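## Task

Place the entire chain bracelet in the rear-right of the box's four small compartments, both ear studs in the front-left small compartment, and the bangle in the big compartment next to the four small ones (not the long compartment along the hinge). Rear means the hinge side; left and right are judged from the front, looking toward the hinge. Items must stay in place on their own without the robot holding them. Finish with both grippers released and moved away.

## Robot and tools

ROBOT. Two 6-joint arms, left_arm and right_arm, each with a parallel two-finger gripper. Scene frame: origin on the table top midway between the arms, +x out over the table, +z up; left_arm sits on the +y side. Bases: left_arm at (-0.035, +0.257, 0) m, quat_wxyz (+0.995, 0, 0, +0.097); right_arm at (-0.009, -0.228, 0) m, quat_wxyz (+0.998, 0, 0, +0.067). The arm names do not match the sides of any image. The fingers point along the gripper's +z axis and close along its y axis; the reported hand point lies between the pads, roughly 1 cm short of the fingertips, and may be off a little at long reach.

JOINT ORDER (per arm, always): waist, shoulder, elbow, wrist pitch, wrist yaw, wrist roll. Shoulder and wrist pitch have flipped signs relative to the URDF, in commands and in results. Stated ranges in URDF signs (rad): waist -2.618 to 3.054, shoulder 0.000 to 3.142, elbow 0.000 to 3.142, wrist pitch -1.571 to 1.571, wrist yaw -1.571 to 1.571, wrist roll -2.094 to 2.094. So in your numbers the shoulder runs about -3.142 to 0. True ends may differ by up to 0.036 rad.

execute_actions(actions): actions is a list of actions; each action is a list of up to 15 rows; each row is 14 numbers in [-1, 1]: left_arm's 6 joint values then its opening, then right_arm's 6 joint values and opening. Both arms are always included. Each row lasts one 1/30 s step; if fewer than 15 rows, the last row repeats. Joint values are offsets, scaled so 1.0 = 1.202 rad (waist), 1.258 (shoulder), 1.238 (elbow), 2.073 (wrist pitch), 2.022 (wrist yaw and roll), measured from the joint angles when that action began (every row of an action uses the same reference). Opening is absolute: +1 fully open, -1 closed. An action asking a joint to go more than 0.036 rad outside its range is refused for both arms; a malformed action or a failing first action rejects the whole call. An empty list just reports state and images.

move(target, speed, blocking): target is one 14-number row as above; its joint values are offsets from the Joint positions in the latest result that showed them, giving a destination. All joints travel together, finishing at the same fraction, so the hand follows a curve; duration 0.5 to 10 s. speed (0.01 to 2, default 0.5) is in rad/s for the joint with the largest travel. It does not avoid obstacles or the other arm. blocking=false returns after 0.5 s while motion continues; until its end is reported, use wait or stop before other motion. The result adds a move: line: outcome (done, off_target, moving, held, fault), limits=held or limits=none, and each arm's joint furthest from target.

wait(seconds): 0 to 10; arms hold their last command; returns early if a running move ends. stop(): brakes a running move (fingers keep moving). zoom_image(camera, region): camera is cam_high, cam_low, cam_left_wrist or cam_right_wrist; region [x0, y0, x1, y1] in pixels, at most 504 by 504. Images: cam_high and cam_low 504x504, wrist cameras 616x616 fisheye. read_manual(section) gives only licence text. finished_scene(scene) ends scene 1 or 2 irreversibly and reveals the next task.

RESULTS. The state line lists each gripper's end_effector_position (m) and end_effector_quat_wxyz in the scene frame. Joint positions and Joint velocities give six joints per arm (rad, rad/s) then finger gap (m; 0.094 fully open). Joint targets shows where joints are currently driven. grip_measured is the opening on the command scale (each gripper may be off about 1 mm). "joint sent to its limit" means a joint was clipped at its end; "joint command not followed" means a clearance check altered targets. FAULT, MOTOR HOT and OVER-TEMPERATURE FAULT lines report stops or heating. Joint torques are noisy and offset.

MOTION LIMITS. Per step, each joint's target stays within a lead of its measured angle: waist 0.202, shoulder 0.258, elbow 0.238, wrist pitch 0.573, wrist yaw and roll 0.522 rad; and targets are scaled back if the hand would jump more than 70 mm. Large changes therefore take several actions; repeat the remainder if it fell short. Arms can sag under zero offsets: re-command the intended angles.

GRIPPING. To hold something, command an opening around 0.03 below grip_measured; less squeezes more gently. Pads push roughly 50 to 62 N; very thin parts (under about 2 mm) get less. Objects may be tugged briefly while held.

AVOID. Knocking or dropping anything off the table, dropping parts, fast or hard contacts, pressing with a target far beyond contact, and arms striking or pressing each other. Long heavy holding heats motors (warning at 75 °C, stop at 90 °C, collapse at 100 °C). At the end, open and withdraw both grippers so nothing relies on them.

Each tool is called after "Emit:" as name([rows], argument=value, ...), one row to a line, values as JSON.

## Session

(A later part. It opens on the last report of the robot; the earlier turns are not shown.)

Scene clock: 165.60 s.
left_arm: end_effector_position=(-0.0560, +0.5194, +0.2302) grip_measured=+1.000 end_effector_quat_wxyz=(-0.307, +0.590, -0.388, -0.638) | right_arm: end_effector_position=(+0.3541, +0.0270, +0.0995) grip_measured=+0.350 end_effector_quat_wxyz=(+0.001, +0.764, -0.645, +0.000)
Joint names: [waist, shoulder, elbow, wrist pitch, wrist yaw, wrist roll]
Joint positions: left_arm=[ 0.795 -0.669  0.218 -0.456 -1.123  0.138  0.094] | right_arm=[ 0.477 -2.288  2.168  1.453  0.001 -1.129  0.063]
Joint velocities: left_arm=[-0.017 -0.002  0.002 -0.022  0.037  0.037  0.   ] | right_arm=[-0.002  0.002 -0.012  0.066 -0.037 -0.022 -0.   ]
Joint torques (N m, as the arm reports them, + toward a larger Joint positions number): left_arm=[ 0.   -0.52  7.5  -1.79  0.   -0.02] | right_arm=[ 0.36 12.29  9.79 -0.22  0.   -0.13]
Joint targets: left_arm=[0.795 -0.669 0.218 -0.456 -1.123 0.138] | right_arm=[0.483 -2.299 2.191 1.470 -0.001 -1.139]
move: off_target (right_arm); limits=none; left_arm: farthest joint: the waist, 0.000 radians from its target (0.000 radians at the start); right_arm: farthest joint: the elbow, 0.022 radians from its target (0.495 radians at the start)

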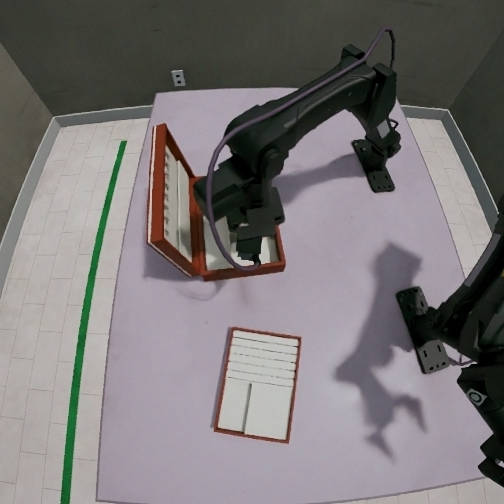

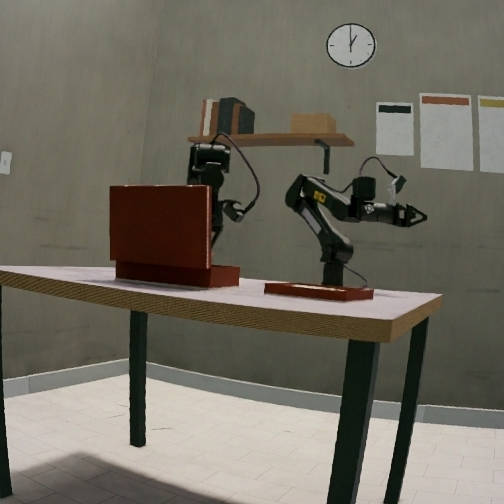

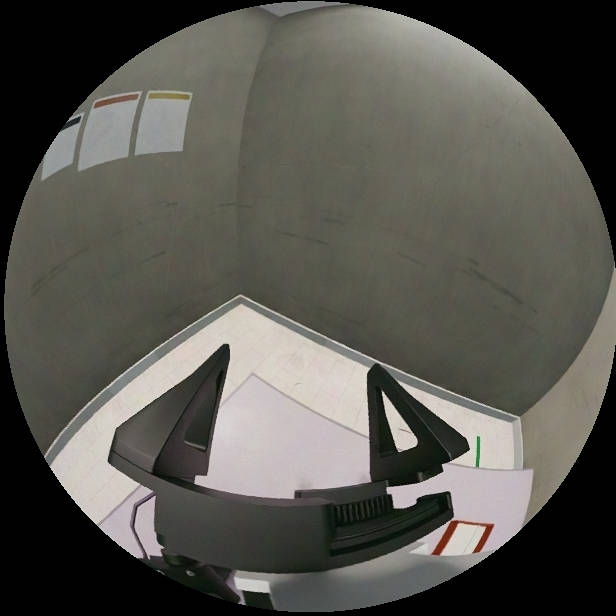

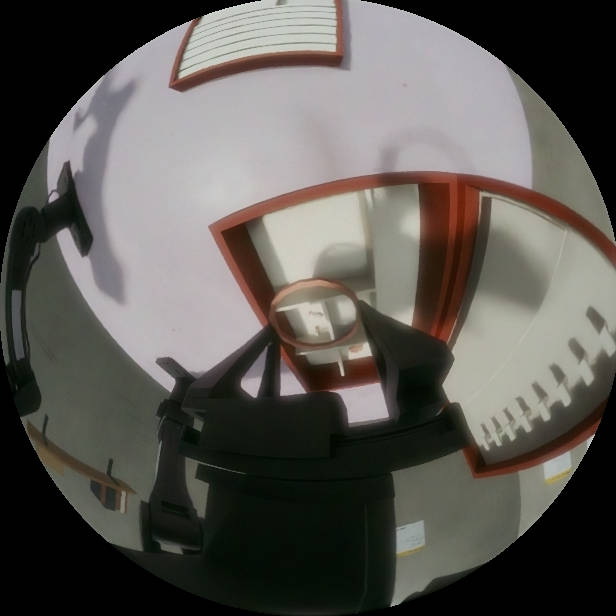

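Emit:
move(target=[0,0,0,0,0,0,1,0.034,-0.055,-0.02,-0.05,0,0.02,0.31], speed=0.15)

Scene clock: 170.70 s.
left_arm: end_effector_position=(-0.0560, +0.5194, +0.2302) grip_measured=+1.000 end_effector_quat_wxyz=(-0.307, +0.590, -0.388, -0.638) | right_arm: end_effector_position=(+0.3598, +0.0501, +0.0717) grip_measured=+0.350 end_effector_quat_wxyz=(-0.010, +0.765, -0.644, +0.003)
Joint names: [waist, shoulder, elbow, wrist pitch, wrist yaw, wrist roll]
Joint positions: left_arm=[ 0.795 -0.669  0.218 -0.456 -1.123  0.138  0.094] | right_arm=[ 0.511 -2.346  2.157  1.362  0.001 -1.099  0.063]
Joint velocities: left_arm=[-0.002 -0.002  0.002 -0.051 -0.007  0.037  0.   ] | right_arm=[-0.002  0.002  0.002  0.081 -0.007 -0.051  0.   ]
Joint torques (N m, as the arm reports them, + toward a larger Joint positions number): left_arm=[ 0.03 -0.42  7.46 -1.81  0.01 -0.02] | right_arm=[ 0.63 12.92  6.54 -0.63  0.05  0.11]
Joint targets: left_arm=[0.795 -0.669 0.218 -0.456 -1.123 0.138] | right_arm=[0.519 -2.357 2.143 1.349 0.001 -1.089]
move: done; limits=none; left_arm: farthest joint: the waist, 0.000 radians from its target (0.000 radians at the start); right_arm: farthest joint: the elbow, 0.014 radians from its target (0.025 radians at the start)

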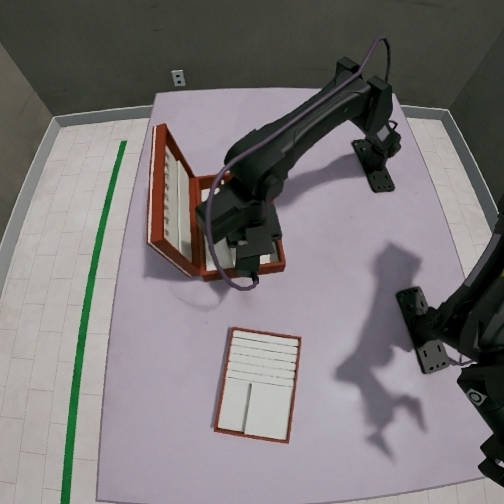

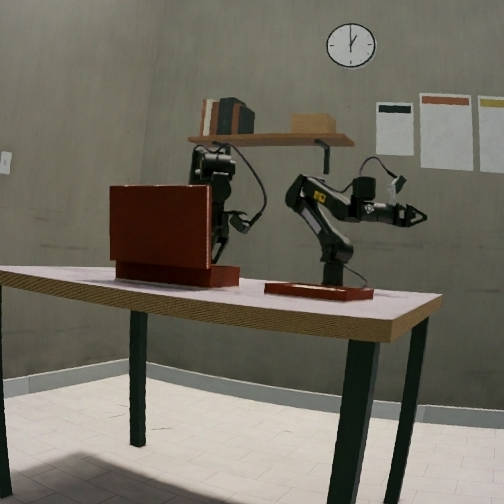

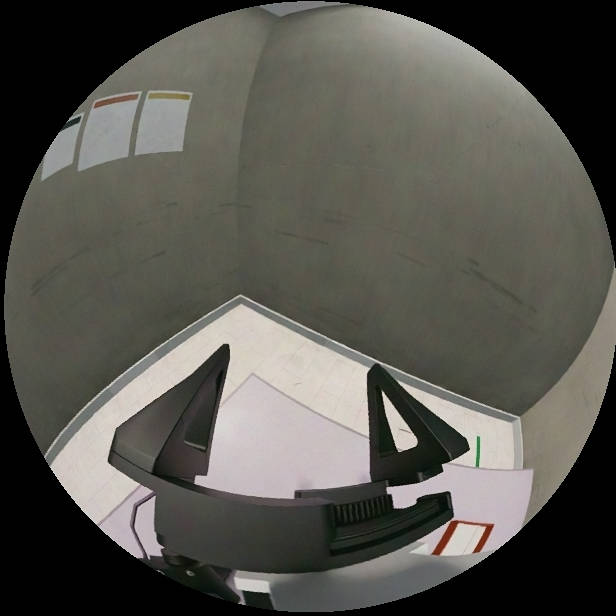

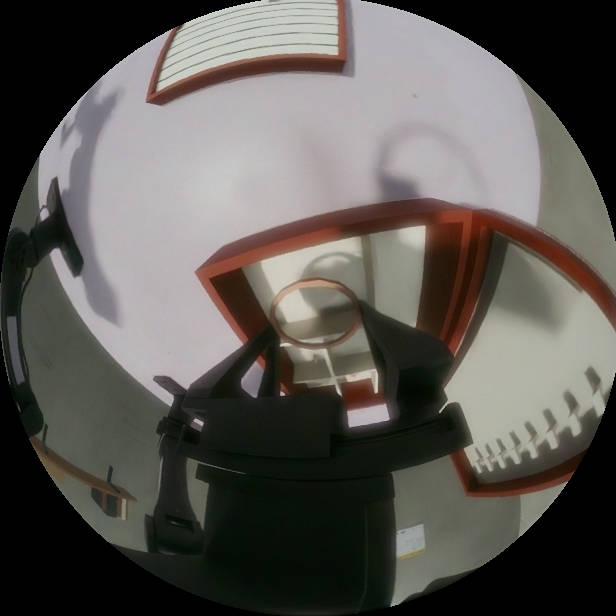

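Emit:
move(target=[0,0,0,0,0,0,1,0,0,-0.14,-0.075,0,0,0.31], speed=0.12)

Scene clock: 175.27 s.
left_arm: end_effector_position=(-0.0560, +0.5194, +0.2302) grip_measured=+1.000 end_effector_quat_wxyz=(-0.307, +0.590, -0.388, -0.638) | right_arm: end_effector_position=(+0.3558, +0.0471, +0.0318) grip_measured=+0.350 end_effector_quat_wxyz=(-0.002, +0.765, -0.644, +0.001)
Joint names: [waist, shoulder, elbow, wrist pitch, wrist yaw, wrist roll]
Joint positions: left_arm=[ 0.795 -0.669  0.218 -0.456 -1.123  0.138  0.094] | right_arm=[ 0.511 -2.346  1.999  1.219  0.001 -1.098  0.063]
Joint velocities: left_arm=[-0.002  0.002  0.002  0.007  0.007  0.007  0.   ] | right_arm=[-0.002 -0.007 -0.017  0.066  0.022  0.037 -0.   ]
Joint torques (N m, as the arm reports them, + toward a larger Joint positions number): left_arm=[ 0.04 -0.44  7.53 -1.79  0.   -0.02] | right_arm=[ 0.07 13.85  6.46 -0.59  0.05  0.  ]
Joint targets: left_arm=[0.795 -0.669 0.218 -0.456 -1.123 0.138] | right_arm=[0.511 -2.346 1.984 1.206 0.001 -1.098]
move: done; limits=none; left_arm: farthest joint: the waist, 0.000 radians from its target (0.000 radians at the start); right_arm: farthest joint: the elbow, 0.015 radians from its target (0.174 radians at the start)

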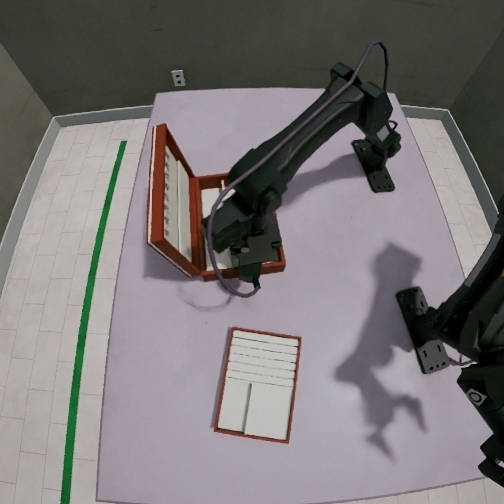

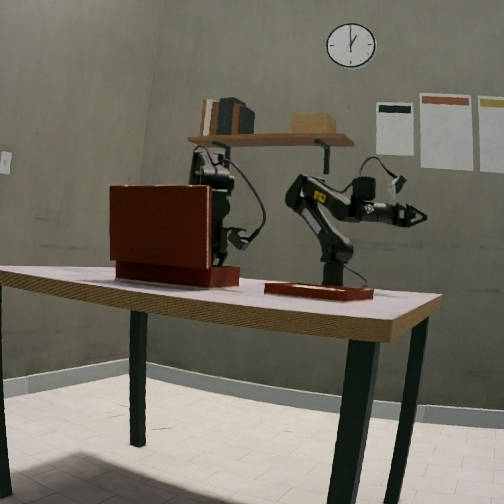

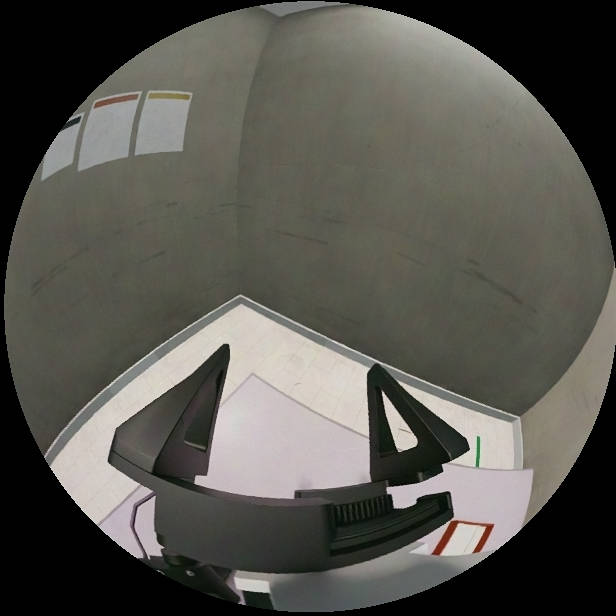

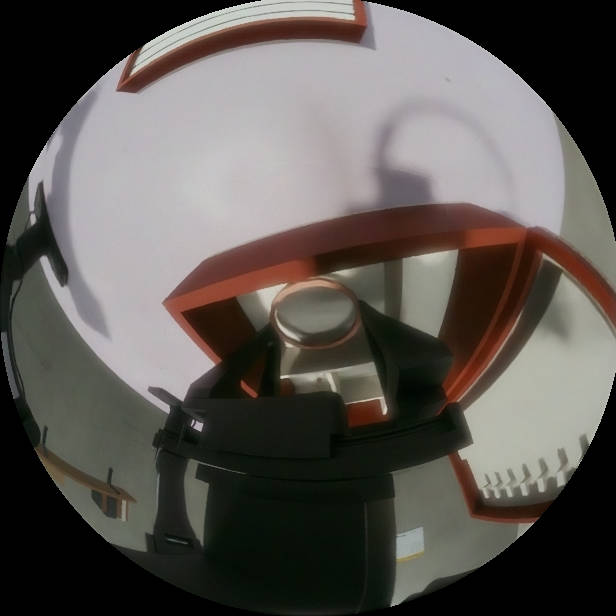

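Emit:
move(target=[0,0,0,0,0,0,1,0,0,-0.03,-0.015,0,0,0.31], speed=0.08)

Emit:
move(target=[0,0,0,0,0,0,1,0,0,0,0,0,0,0.5])

Emit:
move(target=[0,0,0,0,0,0,1,0,0.03,0.2,0.13,0,0,0.5], speed=0.3)

Emit:
move(target=[0,0,0,0,0,0,1,0,0.55,-0.6,-0.03,0,0,0.5], speed=0.7)

Scene clock: 180.63 s.
left_arm: end_effector_position=(-0.0560, +0.5194, +0.2302) grip_measured=+1.000 end_effector_quat_wxyz=(-0.307, +0.590, -0.388, -0.638) | right_arm: end_effector_position=(+0.3545, +0.0462, +0.0261) grip_measured=+0.350 end_effector_quat_wxyz=(-0.000, +0.765, -0.644, +0.001)
Joint names: [waist, shoulder, elbow, wrist pitch, wrist yaw, wrist roll]
Joint positions: left_arm=[ 0.795 -0.669  0.218 -0.456 -1.123  0.138  0.094] | right_arm=[ 0.511 -2.346  1.977  1.2    0.001 -1.098  0.063]
Joint velocities: left_arm=[-0.007  0.002 -0.007  0.007 -0.066 -0.037  0.   ] | right_arm=[ 0.007 -0.007 -0.007  0.007 -0.066 -0.037 -0.   ]
Joint torques (N m, as the arm reports them, + toward a larger Joint positions number): left_arm=[ 0.   -0.48  7.51 -1.78  0.01 -0.02] | right_arm=[ 0.01 13.71  6.36 -0.59  0.   -0.04]
Joint targets: left_arm=[0.795 -0.669 0.218 -0.456 -1.123 0.138] | right_arm=[0.511 -2.346 1.962 1.187 0.001 -1.098]
move: done; limits=none; left_arm: farthest joint: the waist, 0.000 radians from its target (0.000 radians at the start); right_arm: farthest joint: the elbow, 0.015 radians from its target (0.037 radians at the start)

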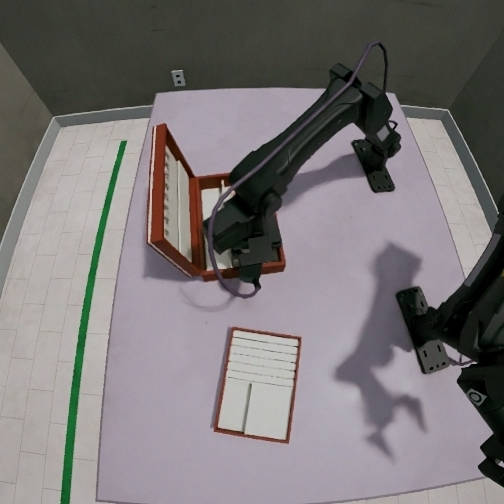

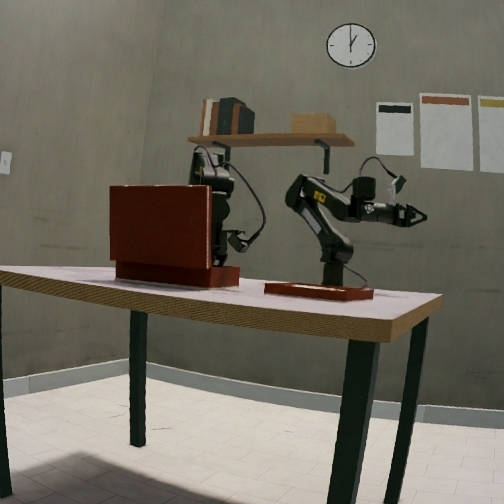

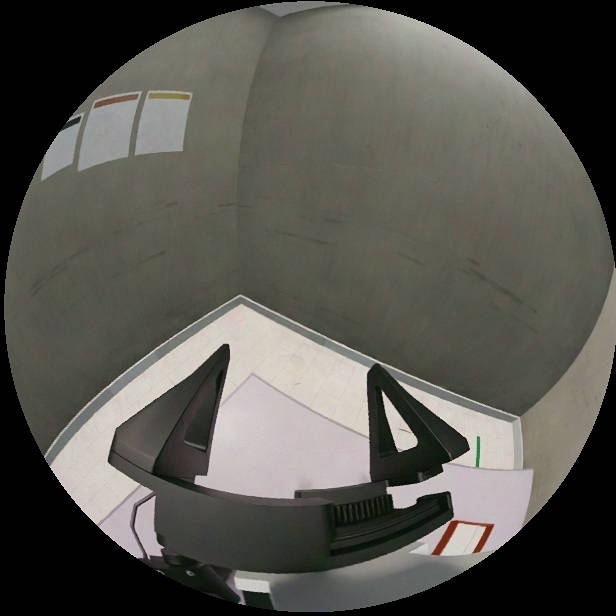

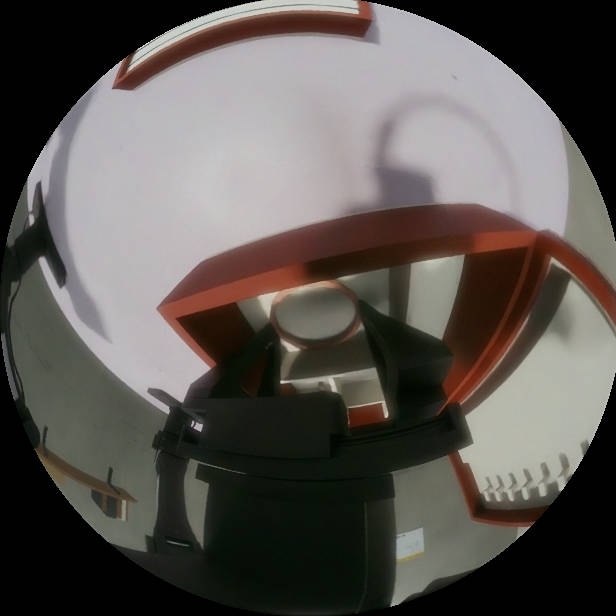

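Scene clock: 181.13 s.
left_arm: end_effector_position=(-0.0560, +0.5194, +0.2302) grip_measured=+1.000 end_effector_quat_wxyz=(-0.307, +0.590, -0.388, -0.638) | right_arm: end_effector_position=(+0.3545, +0.0462, +0.0261) grip_measured=+0.497 end_effector_quat_wxyz=(-0.000, +0.765, -0.644, +0.001)
Joint names: [waist, shoulder, elbow, wrist pitch, wrist yaw, wrist roll]
Joint positions: left_arm=[ 0.795 -0.669  0.218 -0.456 -1.123  0.138  0.094] | right_arm=[ 0.511 -2.346  1.977  1.2    0.001 -1.098  0.07 ]
Joint velocities: left_arm=[-0.002 -0.007  0.007  0.022 -0.022  0.022  0.   ] | right_arm=[ 0.012 -0.007  0.012  0.022 -0.066  0.037 -0.   ]
Joint torques (N m, as the arm reports them, + toward a larger Joint positions number): left_arm=[-0.02 -0.5   7.53 -1.79  0.01 -0.03] | right_arm=[-0.06 13.76  7.84 -0.46  0.02 -0.05]
Joint targets: left_arm=[0.795 -0.669 0.218 -0.456 -1.123 0.138] | right_arm=[0.511 -2.346 1.977 1.200 0.001 -1.098]
move: done; limits=none; left_arm: farthest joint: the waist, 0.000 radians from its target (0.000 radians at the start); right_arm: farthest joint: the waist, 0.000 radians from its target (0.000 radians at the start)

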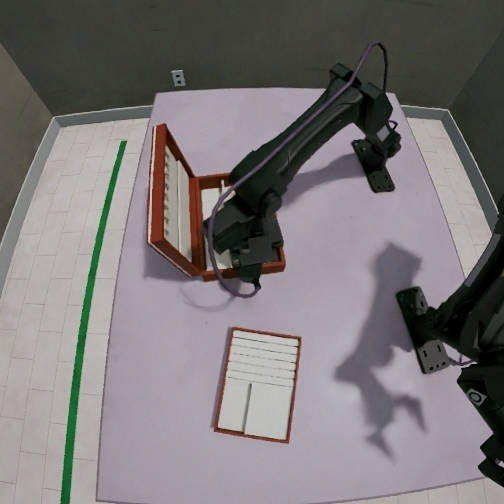

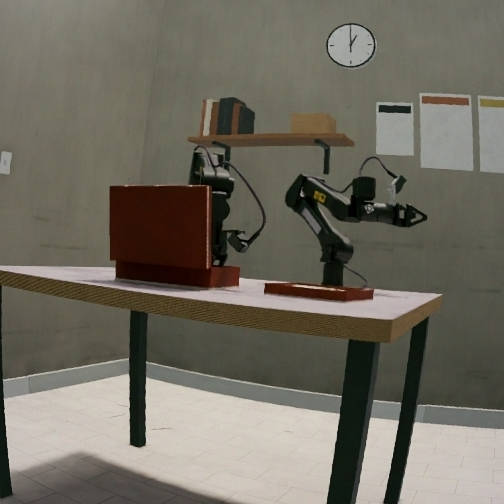

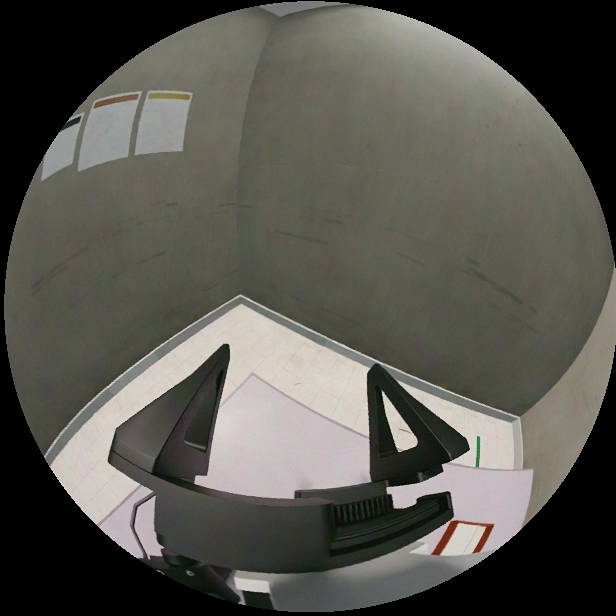

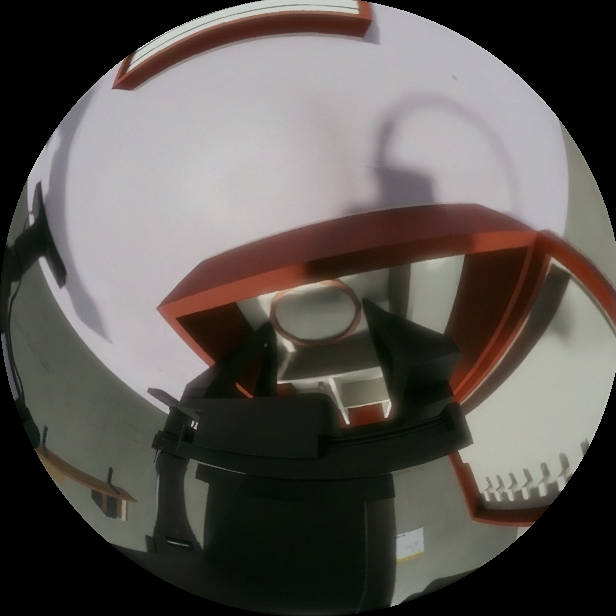

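Scene clock: 182.70 s.
left_arm: end_effector_position=(-0.0560, +0.5194, +0.2302) grip_measured=+1.000 end_effector_quat_wxyz=(-0.307, +0.590, -0.388, -0.638) | right_arm: end_effector_position=(+0.3514, +0.0438, +0.0969) grip_measured=+0.497 end_effector_quat_wxyz=(-0.004, +0.765, -0.644, +0.002)
Joint names: [waist, shoulder, elbow, wrist pitch, wrist yaw, wrist roll]
Joint positions: left_arm=[ 0.795 -0.669  0.218 -0.456 -1.123  0.138  0.094] | right_arm=[ 0.511 -2.316  2.206  1.452  0.001 -1.098  0.07 ]
Joint velocities: left_arm=[-0.002  0.002 -0.022 -0.022  0.007 -0.007  0.   ] | right_arm=[-0.007  0.007 -0.007  0.022 -0.139 -0.037  0.   ]
Joint torques (N m, as the arm reports them, + toward a larger Joint positions number): left_arm=[-0.01 -0.45  7.5  -1.79  0.01 -0.01] | right_arm=[ 0.   14.07  9.5  -0.24  0.04 -0.02]
Joint targets: left_arm=[0.795 -0.669 0.218 -0.456 -1.123 0.138] | right_arm=[0.511 -2.308 2.224 1.470 0.001 -1.098]
move: done; limits=none; left_arm: farthest joint: the waist, 0.000 radians from its target (0.000 radians at the start); right_arm: farthest joint: the elbow, 0.019 radians from its target (0.248 radians at the start)

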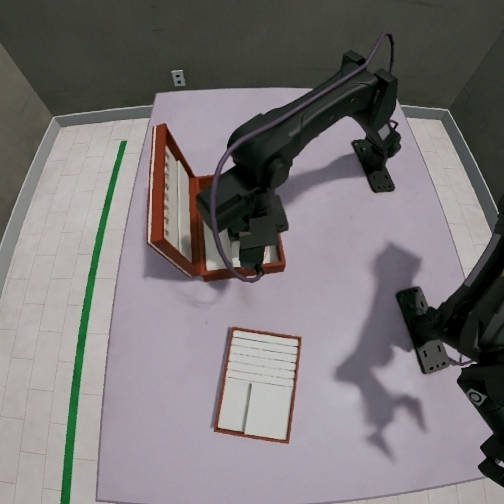

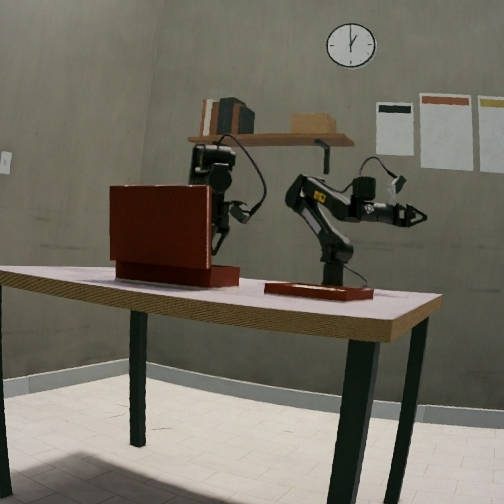

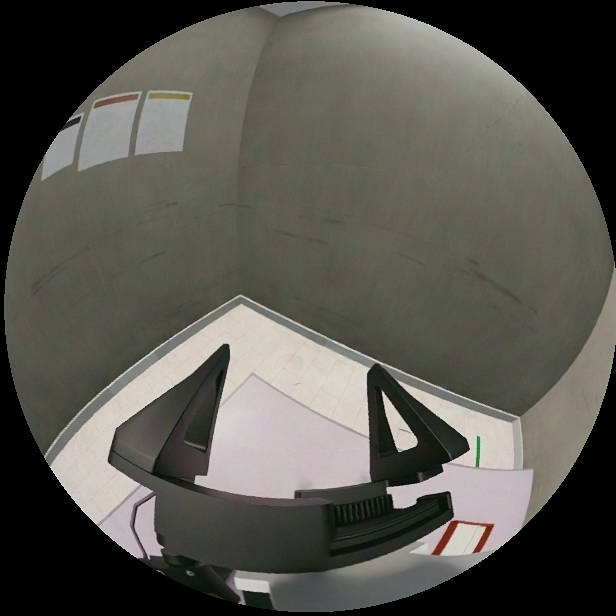

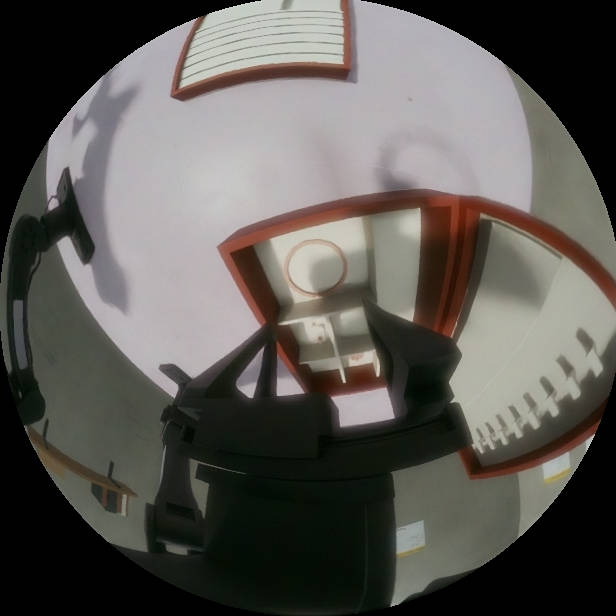

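Scene clock: 184.47 s.
left_arm: end_effector_position=(-0.0560, +0.5194, +0.2302) grip_measured=+1.000 end_effector_quat_wxyz=(-0.307, +0.590, -0.388, -0.638) | right_arm: end_effector_position=(+0.2237, -0.0522, +0.1549) grip_measured=+0.497 end_effector_quat_wxyz=(-0.006, +0.765, -0.644, +0.002)
Joint names: [waist, shoulder, elbow, wrist pitch, wrist yaw, wrist roll]
Joint positions: left_arm=[ 0.795 -0.669  0.218 -0.456 -1.123  0.138  0.094] | right_arm=[ 0.511 -1.635  1.48   1.402  0.001 -1.098  0.07 ]
Joint velocities: left_arm=[-0.007 -0.002  0.007 -0.051  0.125  0.066  0.   ] | right_arm=[ 0.012 -0.002  0.002 -0.022  0.007 -0.022 -0.001]
Joint torques (N m, as the arm reports them, + toward a larger Joint positions number): left_arm=[ 0.01 -0.46  7.54 -1.8  -0.01 -0.02] | right_arm=[ 0.02  8.33  6.17 -0.62  0.03 -0.01]
Joint targets: left_arm=[0.795 -0.669 0.218 -0.456 -1.123 0.138] | right_arm=[0.511 -1.624 1.463 1.390 0.001 -1.098]
move: done; limits=none; left_arm: farthest joint: the waist, 0.000 radians from its target (0.000 radians at the start); right_arm: farthest joint: the elbow, 0.016 radians from its target (0.743 radians at the start)

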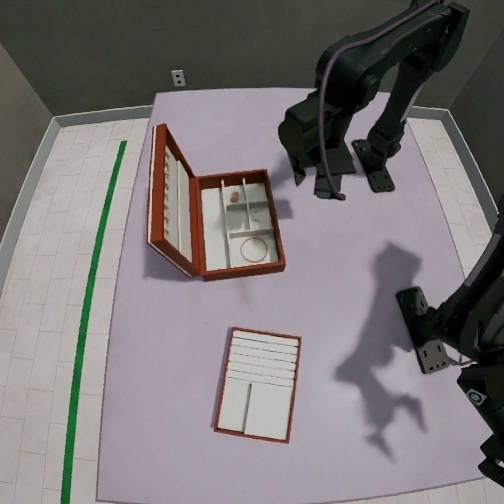

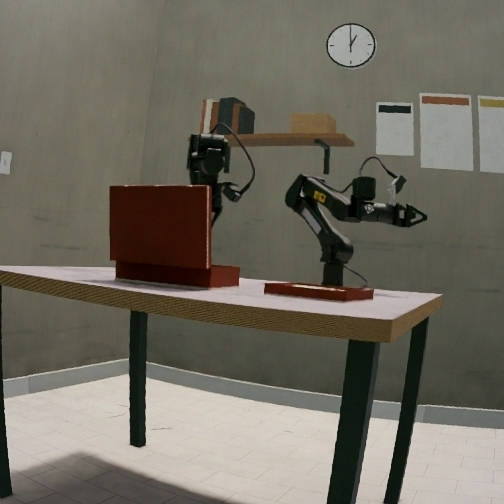

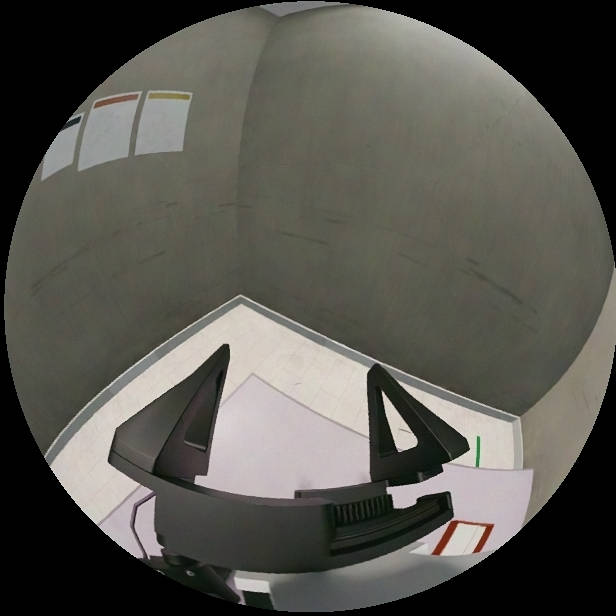

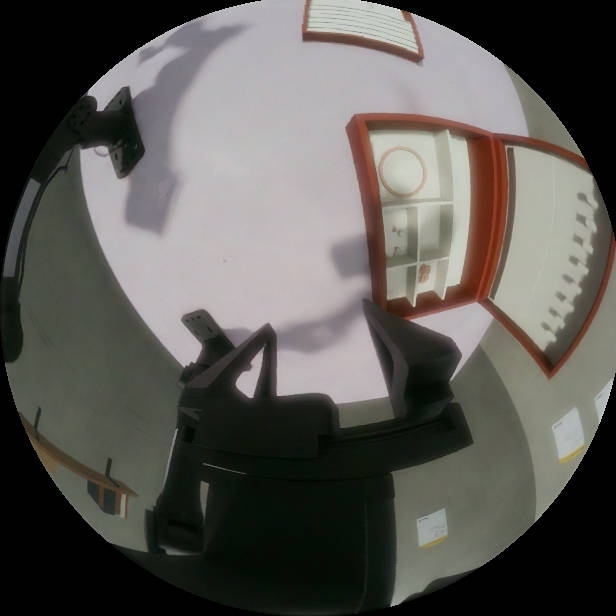

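Emit:
finished_scene(scene=2)

The scene is finished: the task was done.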